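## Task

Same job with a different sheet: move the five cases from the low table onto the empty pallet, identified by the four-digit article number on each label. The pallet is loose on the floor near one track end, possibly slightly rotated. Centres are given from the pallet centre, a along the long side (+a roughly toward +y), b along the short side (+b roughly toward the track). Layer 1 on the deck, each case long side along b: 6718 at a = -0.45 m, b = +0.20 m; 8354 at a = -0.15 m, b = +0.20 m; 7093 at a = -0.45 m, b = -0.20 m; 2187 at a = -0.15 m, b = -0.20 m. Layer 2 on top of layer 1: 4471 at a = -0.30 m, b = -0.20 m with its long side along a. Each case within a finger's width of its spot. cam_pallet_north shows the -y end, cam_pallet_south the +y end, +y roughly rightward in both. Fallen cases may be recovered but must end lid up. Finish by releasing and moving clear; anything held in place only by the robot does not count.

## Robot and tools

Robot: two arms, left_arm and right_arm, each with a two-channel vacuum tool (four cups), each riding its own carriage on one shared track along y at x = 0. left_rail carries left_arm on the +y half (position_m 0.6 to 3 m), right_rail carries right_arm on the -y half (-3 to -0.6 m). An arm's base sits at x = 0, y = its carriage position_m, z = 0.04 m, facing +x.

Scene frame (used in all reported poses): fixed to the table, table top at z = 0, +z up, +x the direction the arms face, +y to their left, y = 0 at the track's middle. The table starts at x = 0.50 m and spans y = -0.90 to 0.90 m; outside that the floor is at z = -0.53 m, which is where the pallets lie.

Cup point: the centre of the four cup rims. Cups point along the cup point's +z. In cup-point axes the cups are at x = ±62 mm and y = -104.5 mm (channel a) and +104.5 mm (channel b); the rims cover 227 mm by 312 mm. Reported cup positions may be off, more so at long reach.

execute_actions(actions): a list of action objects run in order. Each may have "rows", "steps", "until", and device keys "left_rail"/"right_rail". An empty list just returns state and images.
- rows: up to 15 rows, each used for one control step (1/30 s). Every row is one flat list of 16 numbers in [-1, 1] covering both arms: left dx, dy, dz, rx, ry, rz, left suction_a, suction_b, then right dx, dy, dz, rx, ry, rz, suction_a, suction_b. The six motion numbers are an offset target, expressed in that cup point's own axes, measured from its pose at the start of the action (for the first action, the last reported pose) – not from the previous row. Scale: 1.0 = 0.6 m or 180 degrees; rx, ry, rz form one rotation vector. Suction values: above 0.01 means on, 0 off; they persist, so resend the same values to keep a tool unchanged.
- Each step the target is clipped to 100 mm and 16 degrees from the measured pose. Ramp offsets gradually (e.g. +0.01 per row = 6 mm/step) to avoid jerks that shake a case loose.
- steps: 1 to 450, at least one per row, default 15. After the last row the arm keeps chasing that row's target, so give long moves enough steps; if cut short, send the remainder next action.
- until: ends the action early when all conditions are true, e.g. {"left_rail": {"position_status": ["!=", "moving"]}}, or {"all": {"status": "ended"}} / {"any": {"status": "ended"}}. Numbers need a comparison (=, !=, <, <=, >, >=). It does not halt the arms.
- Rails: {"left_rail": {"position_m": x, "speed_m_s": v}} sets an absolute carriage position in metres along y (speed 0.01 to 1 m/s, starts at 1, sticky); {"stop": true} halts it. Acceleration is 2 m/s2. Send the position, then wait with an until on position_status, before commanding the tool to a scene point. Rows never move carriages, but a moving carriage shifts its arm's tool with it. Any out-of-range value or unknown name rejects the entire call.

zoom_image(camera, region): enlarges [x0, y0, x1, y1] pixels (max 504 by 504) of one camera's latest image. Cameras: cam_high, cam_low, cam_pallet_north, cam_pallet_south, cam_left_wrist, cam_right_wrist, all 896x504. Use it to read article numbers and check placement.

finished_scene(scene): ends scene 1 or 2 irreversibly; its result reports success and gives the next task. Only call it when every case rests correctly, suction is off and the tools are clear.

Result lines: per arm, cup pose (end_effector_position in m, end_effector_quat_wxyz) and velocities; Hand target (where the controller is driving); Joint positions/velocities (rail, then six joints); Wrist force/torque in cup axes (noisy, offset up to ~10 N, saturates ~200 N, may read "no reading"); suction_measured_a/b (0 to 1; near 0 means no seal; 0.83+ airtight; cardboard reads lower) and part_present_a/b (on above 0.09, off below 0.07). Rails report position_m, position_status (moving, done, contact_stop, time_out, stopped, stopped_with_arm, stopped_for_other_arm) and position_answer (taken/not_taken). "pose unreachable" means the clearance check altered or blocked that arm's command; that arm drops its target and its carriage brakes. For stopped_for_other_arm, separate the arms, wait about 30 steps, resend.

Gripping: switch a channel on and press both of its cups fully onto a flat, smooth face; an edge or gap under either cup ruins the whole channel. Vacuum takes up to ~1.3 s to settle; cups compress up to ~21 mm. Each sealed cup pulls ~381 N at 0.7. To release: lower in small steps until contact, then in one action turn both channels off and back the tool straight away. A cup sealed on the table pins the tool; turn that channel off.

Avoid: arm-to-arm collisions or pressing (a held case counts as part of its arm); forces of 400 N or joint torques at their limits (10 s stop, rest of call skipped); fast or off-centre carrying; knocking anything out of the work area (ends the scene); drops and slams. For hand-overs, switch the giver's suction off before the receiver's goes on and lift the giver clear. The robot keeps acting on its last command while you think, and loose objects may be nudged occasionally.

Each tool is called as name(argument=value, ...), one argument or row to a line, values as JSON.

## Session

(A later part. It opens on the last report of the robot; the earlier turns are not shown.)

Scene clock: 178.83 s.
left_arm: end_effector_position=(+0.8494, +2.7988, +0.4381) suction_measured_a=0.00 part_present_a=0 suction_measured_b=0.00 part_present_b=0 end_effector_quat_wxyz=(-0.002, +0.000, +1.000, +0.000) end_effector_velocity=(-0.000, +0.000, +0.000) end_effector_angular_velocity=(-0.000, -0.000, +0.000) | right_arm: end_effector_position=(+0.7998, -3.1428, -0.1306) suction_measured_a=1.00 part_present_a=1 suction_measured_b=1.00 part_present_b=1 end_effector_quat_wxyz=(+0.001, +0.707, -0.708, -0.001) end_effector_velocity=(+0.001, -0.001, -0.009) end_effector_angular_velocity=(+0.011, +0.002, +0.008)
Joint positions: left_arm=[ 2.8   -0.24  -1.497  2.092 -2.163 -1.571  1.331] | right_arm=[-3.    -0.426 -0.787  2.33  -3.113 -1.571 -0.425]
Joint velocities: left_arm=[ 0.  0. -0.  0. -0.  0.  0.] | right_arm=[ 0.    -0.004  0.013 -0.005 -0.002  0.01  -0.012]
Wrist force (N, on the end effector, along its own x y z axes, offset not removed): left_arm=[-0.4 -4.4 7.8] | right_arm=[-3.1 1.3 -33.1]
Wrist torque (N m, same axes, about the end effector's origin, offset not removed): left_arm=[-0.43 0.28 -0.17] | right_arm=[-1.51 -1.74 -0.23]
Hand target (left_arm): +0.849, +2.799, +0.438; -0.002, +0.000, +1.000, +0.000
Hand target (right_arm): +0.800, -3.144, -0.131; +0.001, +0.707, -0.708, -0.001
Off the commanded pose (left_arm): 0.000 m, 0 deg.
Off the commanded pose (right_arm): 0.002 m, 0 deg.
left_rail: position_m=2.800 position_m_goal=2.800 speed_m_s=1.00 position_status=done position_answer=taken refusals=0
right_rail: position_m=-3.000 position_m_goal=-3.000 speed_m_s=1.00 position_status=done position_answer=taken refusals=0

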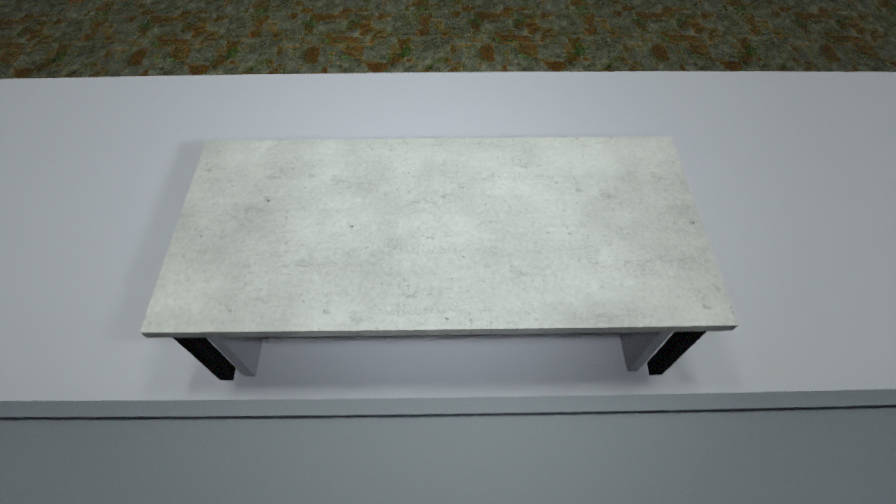

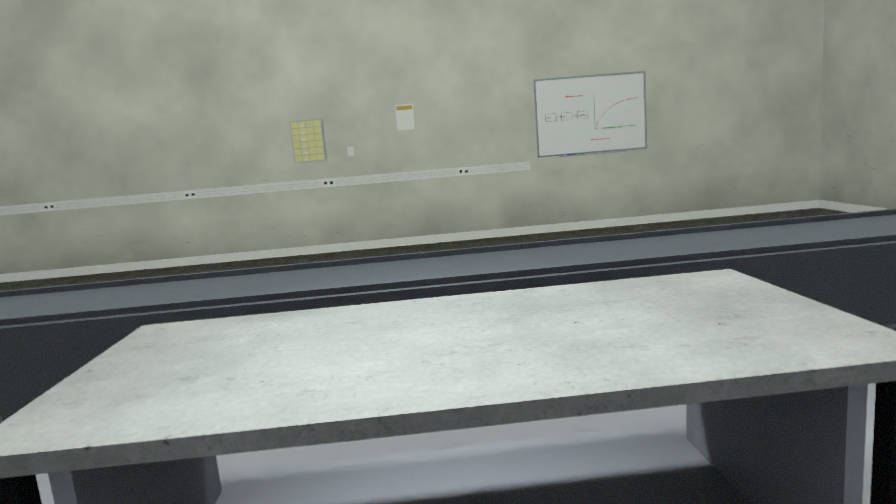

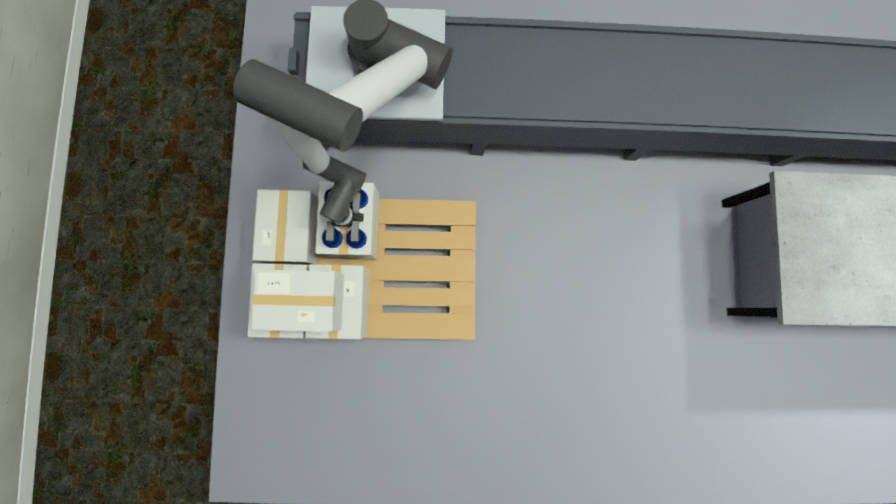

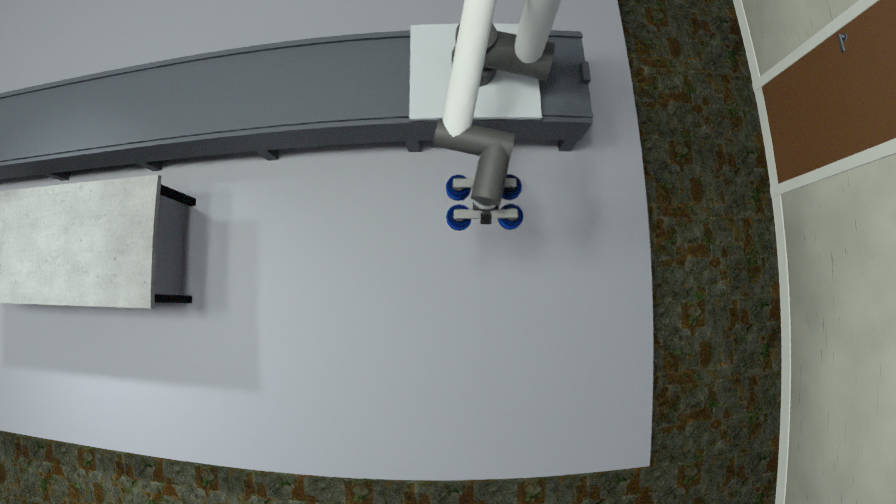

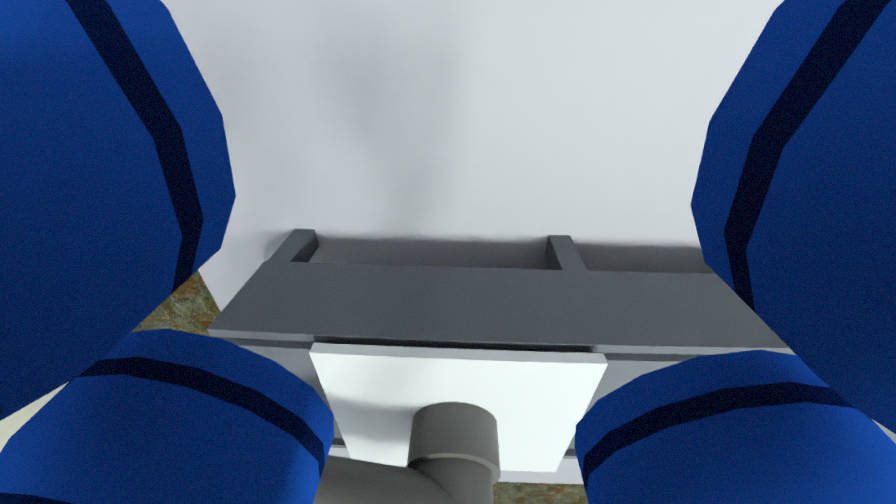

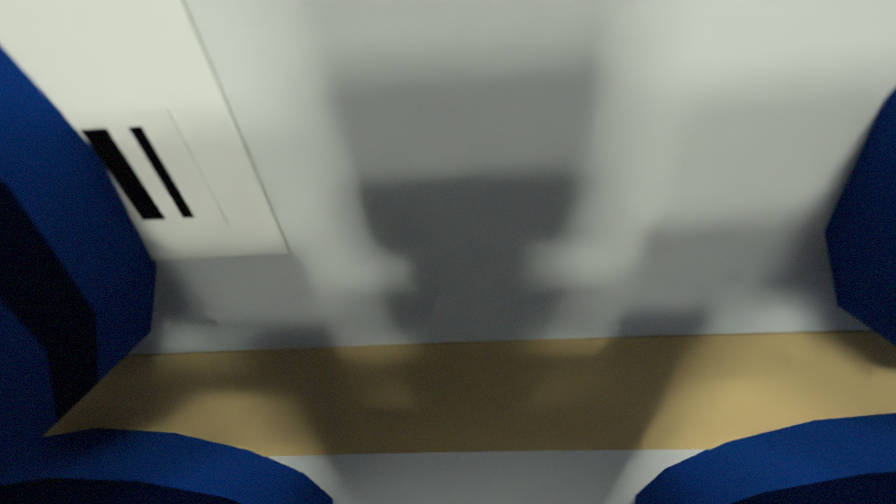

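execute_actions(
  actions=[
    {"rows":[[0,0,0,0,0,0,0,0,0.02,-0.02,0.02,0,0,0,1,1],[0,0,0,0,0,0,0,0,0.045,-0.04,0.04,0,0,0,1,1],[0,0,0,0,0,0,0,0,0.072,-0.061,0.069,0.0006,0,-0.0004,1,1]],"steps":17},
  ],
)

zoom_image(
  camera="cam_pallet_north",
  region=[290,180,390,280],
)

Scene clock: 184.43 s.
left_arm: end_effector_position=(+0.8494, +2.7988, +0.4381) suction_measured_a=0.00 part_present_a=0 suction_measured_b=0.00 part_present_b=0 end_effector_quat_wxyz=(-0.002, +0.000, +1.000, +0.000) end_effector_velocity=(+0.000, -0.000, -0.000) end_effector_angular_velocity=(+0.000, +0.000, -0.000) | right_arm: end_effector_position=(+0.8355, -3.1853, -0.1713) suction_measured_a=1.00 part_present_a=1 suction_measured_b=1.00 part_present_b=1 end_effector_quat_wxyz=(-0.000, +0.707, -0.707, -0.000) end_effector_velocity=(+0.006, -0.006, -0.006) end_effector_angular_velocity=(+0.000, -0.000, +0.001)
Joint positions: left_arm=[ 2.8   -0.24  -1.497  2.092 -2.163 -1.571  1.331] | right_arm=[-3.    -0.456 -0.721  2.257 -3.107 -1.57  -0.455]
Joint velocities: left_arm=[ 0. -0.  0. -0.  0.  0.  0.] | right_arm=[ 0.    -0.003  0.01  -0.012  0.002  0.    -0.004]
Wrist force (N, on the end effector, along its own x y z axes, offset not removed): left_arm=[2.0 -0.1 4.4] | right_arm=[1.8 -3.1 -24.8]
Wrist torque (N m, same axes, about the end effector's origin, offset not removed): left_arm=[0.35 -0.20 -0.26] | right_arm=[-2.99 -1.11 0.11]
Hand target (left_arm): +0.849, +2.799, +0.438; -0.002, +0.000, +1.000, +0.000
Hand target (right_arm): +0.836, -3.186, -0.172; -0.000, +0.707, -0.707, -0.000
Off the commanded pose (left_arm): 0.000 m, 0 deg.
Off the commanded pose (right_arm): 0.001 m, 0 deg.
left_rail: position_m=2.800 position_m_goal=2.800 speed_m_s=1.00 position_status=done position_answer=taken refusals=0
right_rail: position_m=-3.000 position_m_goal=-3.000 speed_m_s=1.00 position_status=done position_answer=taken refusals=0

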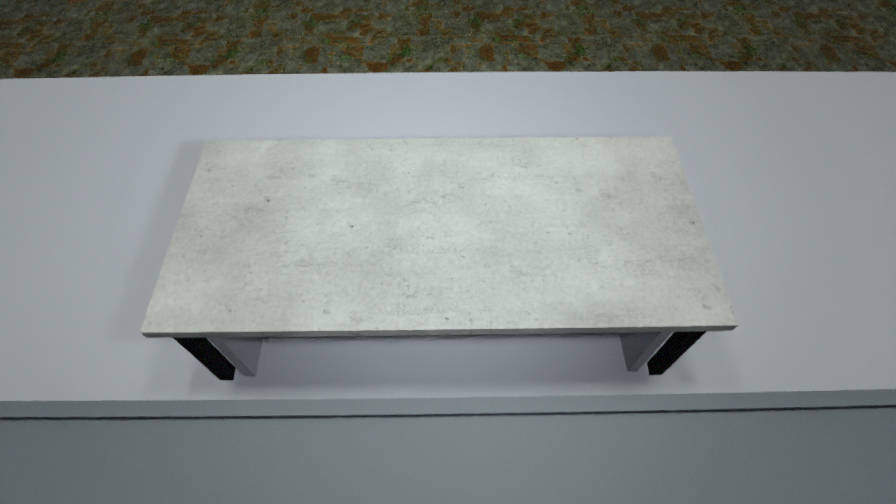

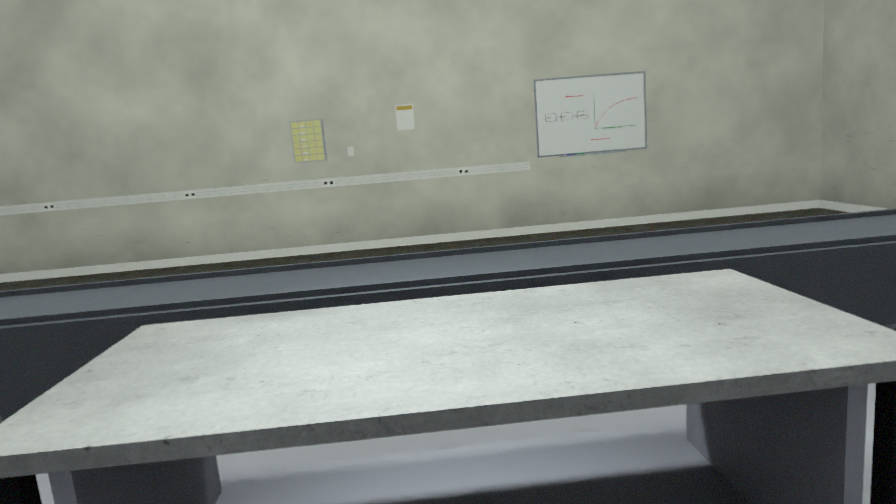

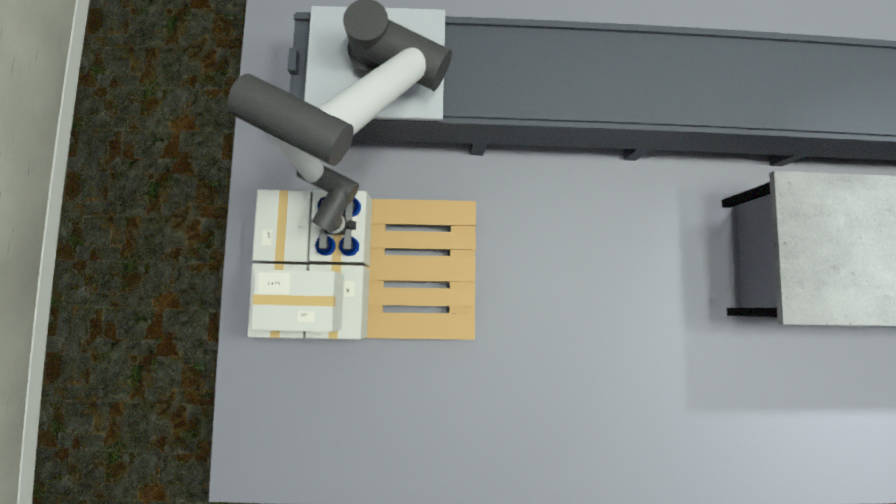

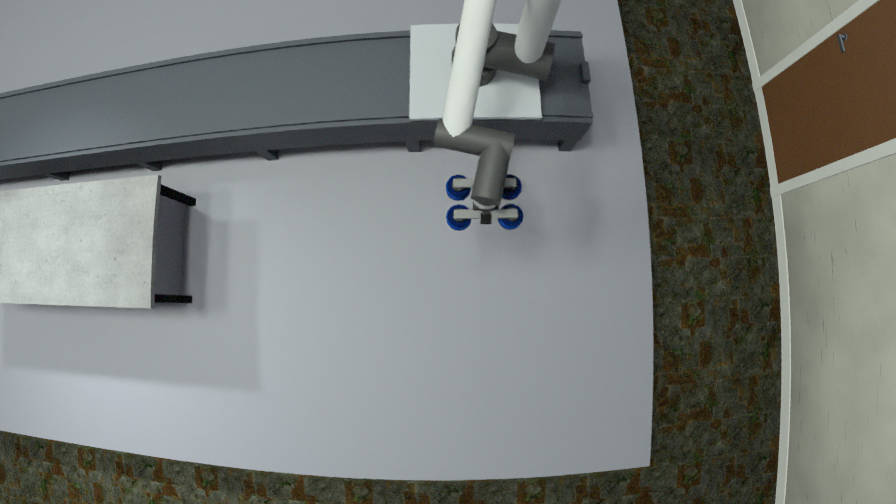

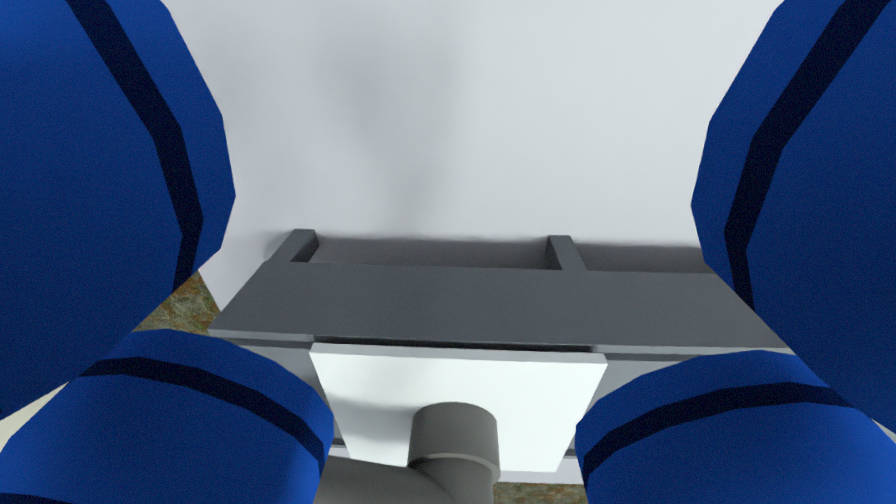

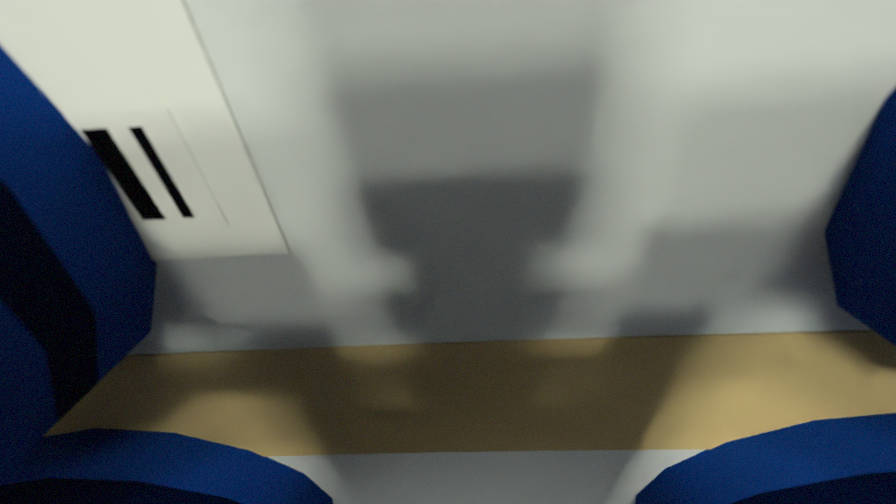

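Region (290, 180, 390, 280) of cam_pallet_north's 896x504 image, scaled by 5.040, with more detail than that image has.

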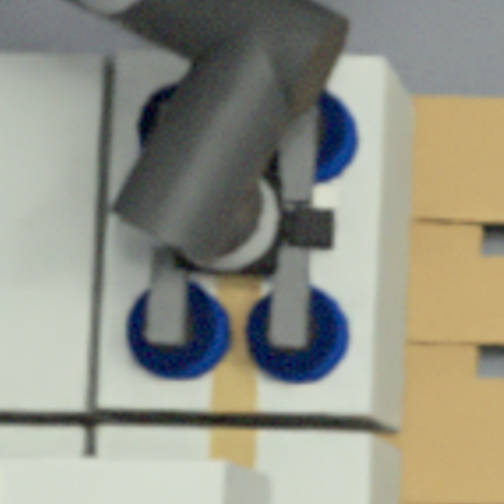

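execute_actions(
  actions=[
    {"rows":[[0,0,0,0,0,0,0,0,0.001,-0.003,0.0085,0,0,0,1,1]],"steps":10},
    {"rows":[[0,0,0,0,0,0,0,0,0,0,-0.004,0,0,0,0,0],[0,0,0,0,0,0,0,0,0,0,-0.011,0,0,0,0,0],[0,0,0,0,0,0,0,0,0,0,-0.02,0,0,0,0,0],[0,0,0,0,0,0,0,0,0,0,-0.03,0,0,0,0,0],[0,0,0,0,0,0,0,0,0,0,-0.04,0,0,0,0,0],[0,0,0,0,0,0,0,0,0,0,-0.05,0,0,0,0,0],[0,0,0,0,0,0,0,0,0,0,-0.065,0,0,0,0,0],[0,0,0,0,0,0,0,0,0,0,-0.085,0,0,0,0,0]],"steps":16},
    {"right_rail":{"position_m":-2.3},"rows":[[0,0,0,0,0,0,0,0,-0.4,0,-0.6,0,0,0,0,0]],"steps":38},
  ],
)

zoom_image(
  camera="cam_pallet_north",
  region=[240,180,400,345],
)

Scene clock: 191.43 s.
left_arm: end_effector_position=(+0.8494, +2.7988, +0.4381) suction_measured_a=0.00 part_present_a=0 suction_measured_b=0.00 part_present_b=0 end_effector_quat_wxyz=(-0.002, +0.000, +1.000, +0.000) end_effector_velocity=(-0.000, +0.000, +0.000) end_effector_angular_velocity=(-0.000, -0.000, -0.000) | right_arm: end_effector_position=(+0.8374, -2.2465, +0.2310) suction_measured_a=0.00 part_present_a=0 suction_measured_b=0.00 part_present_b=0 end_effector_quat_wxyz=(-0.000, +0.707, -0.707, +0.000) end_effector_velocity=(+0.000, +0.003, +0.007) end_effector_angular_velocity=(-0.000, +0.004, -0.002)
Joint positions: left_arm=[ 2.8   -0.24  -1.497  2.092 -2.163 -1.571  1.331] | right_arm=[-2.3   -0.179 -1.306  2.246 -2.512 -1.57  -0.178]
Joint velocities: left_arm=[ 0.  0. -0.  0. -0. -0.  0.] | right_arm=[ 0.     0.004 -0.008 -0.006  0.019 -0.001  0.006]
Wrist force (N, on the end effector, along its own x y z axes, offset not removed): left_arm=[1.7 4.2 3.9] | right_arm=[5.6 2.1 1.1]
Wrist torque (N m, same axes, about the end effector's origin, offset not removed): left_arm=[0.66 -0.25 -0.13] | right_arm=[0.28 -0.37 0.24]
Hand target (left_arm): +0.849, +2.799, +0.438; -0.002, +0.000, +1.000, +0.000
Hand target (right_arm): +0.837, -2.246, +0.232; -0.000, +0.707, -0.707, -0.000
Off the commanded pose (left_arm): 0.000 m, 0 deg.
Off the commanded pose (right_arm): 0.001 m, 0 deg.
left_rail: position_m=2.800 position_m_goal=2.800 speed_m_s=1.00 position_status=done position_answer=taken refusals=0
right_rail: position_m=-2.300 position_m_goal=-2.300 speed_m_s=1.00 position_status=done position_answer=taken refusals=0

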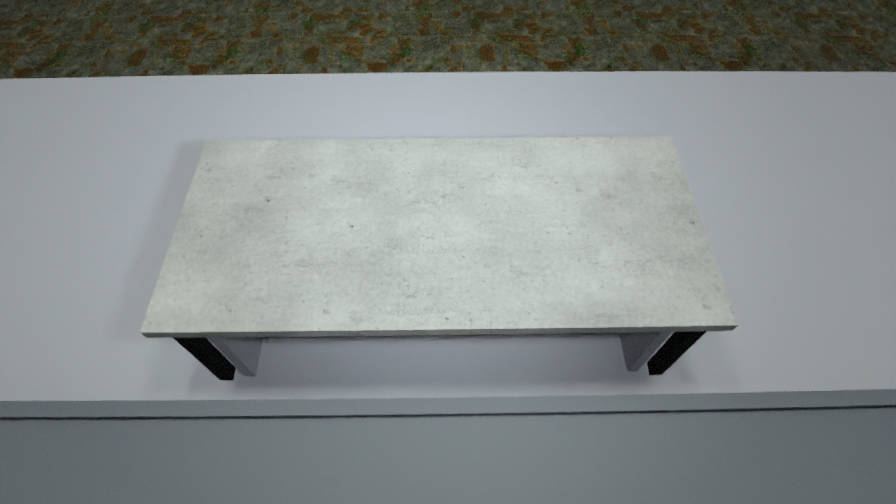

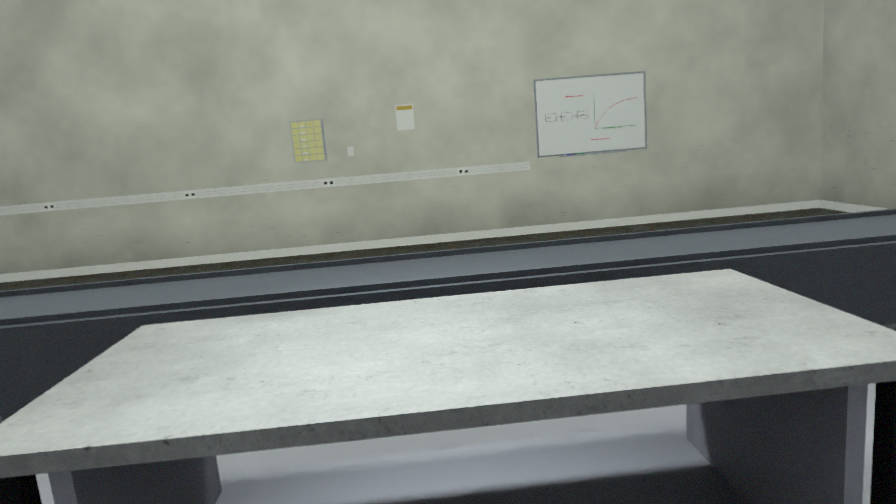

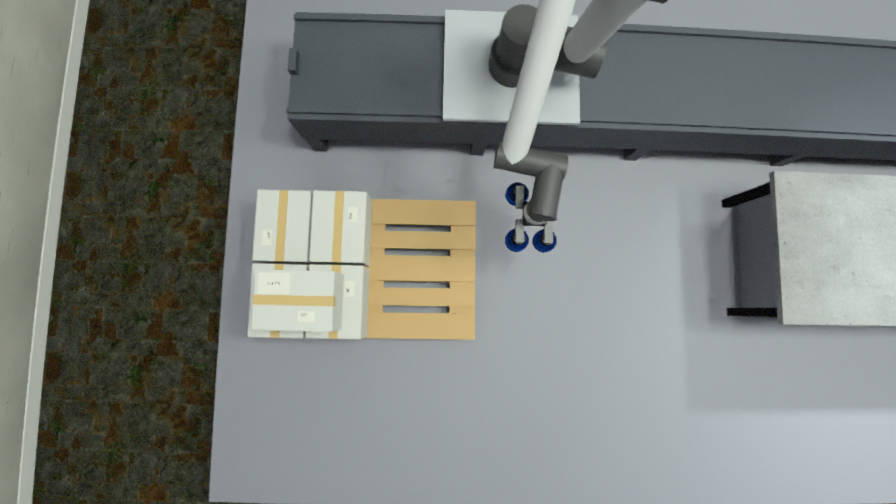

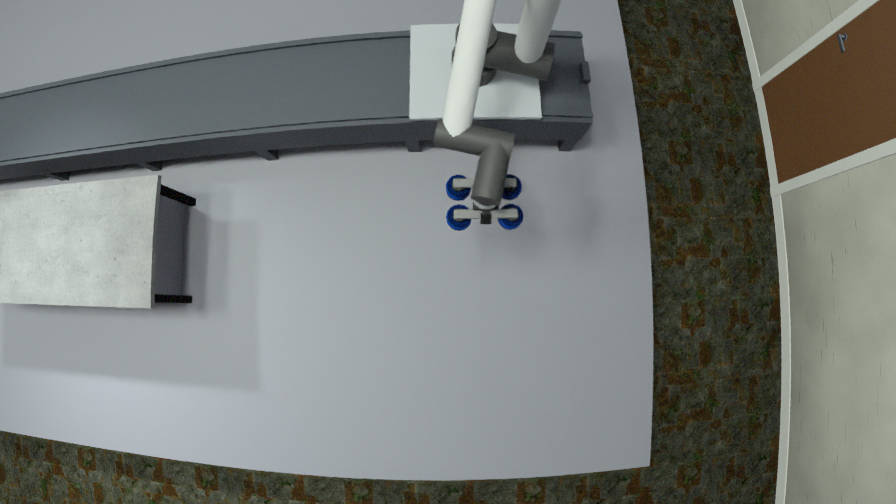

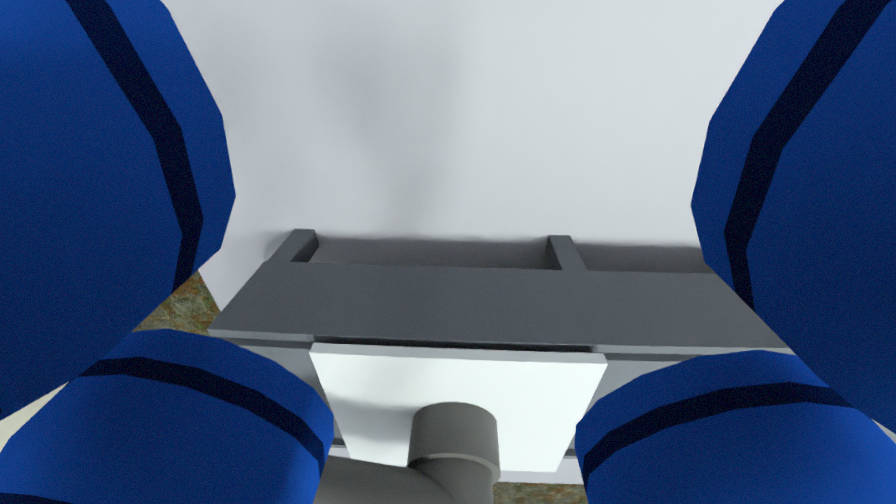

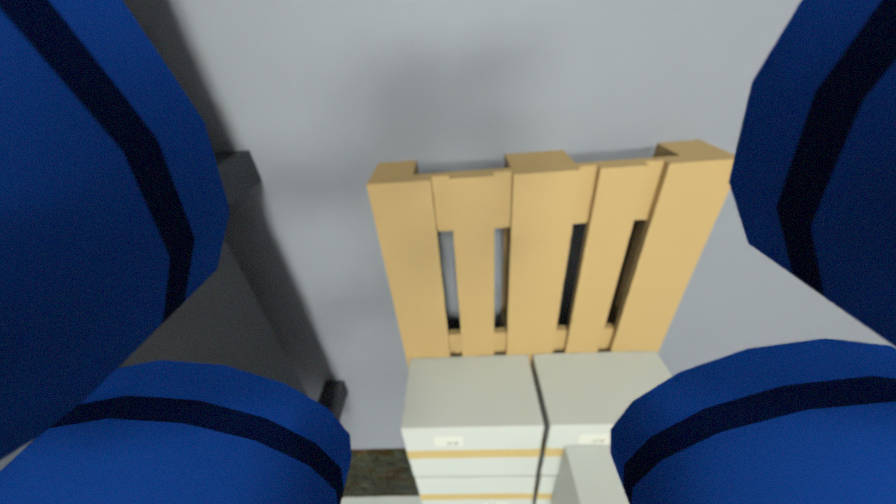

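Region (240, 180, 400, 345) of cam_pallet_north's 896x504 image, scaled by 3.055, with more detail than that image has; it fills the left 489 columns of this view, and the rest is white.

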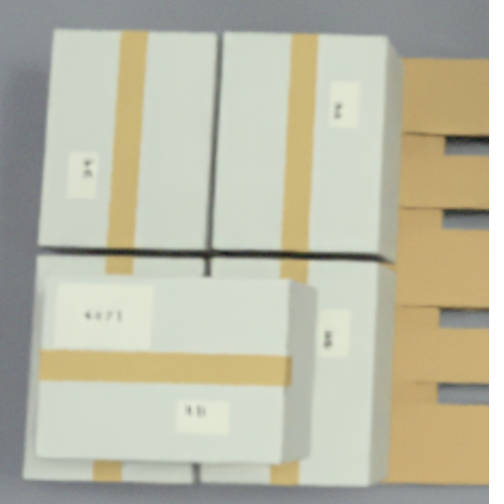

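finished_scene(
  scene=2,
)

The scene is finished: the task was done.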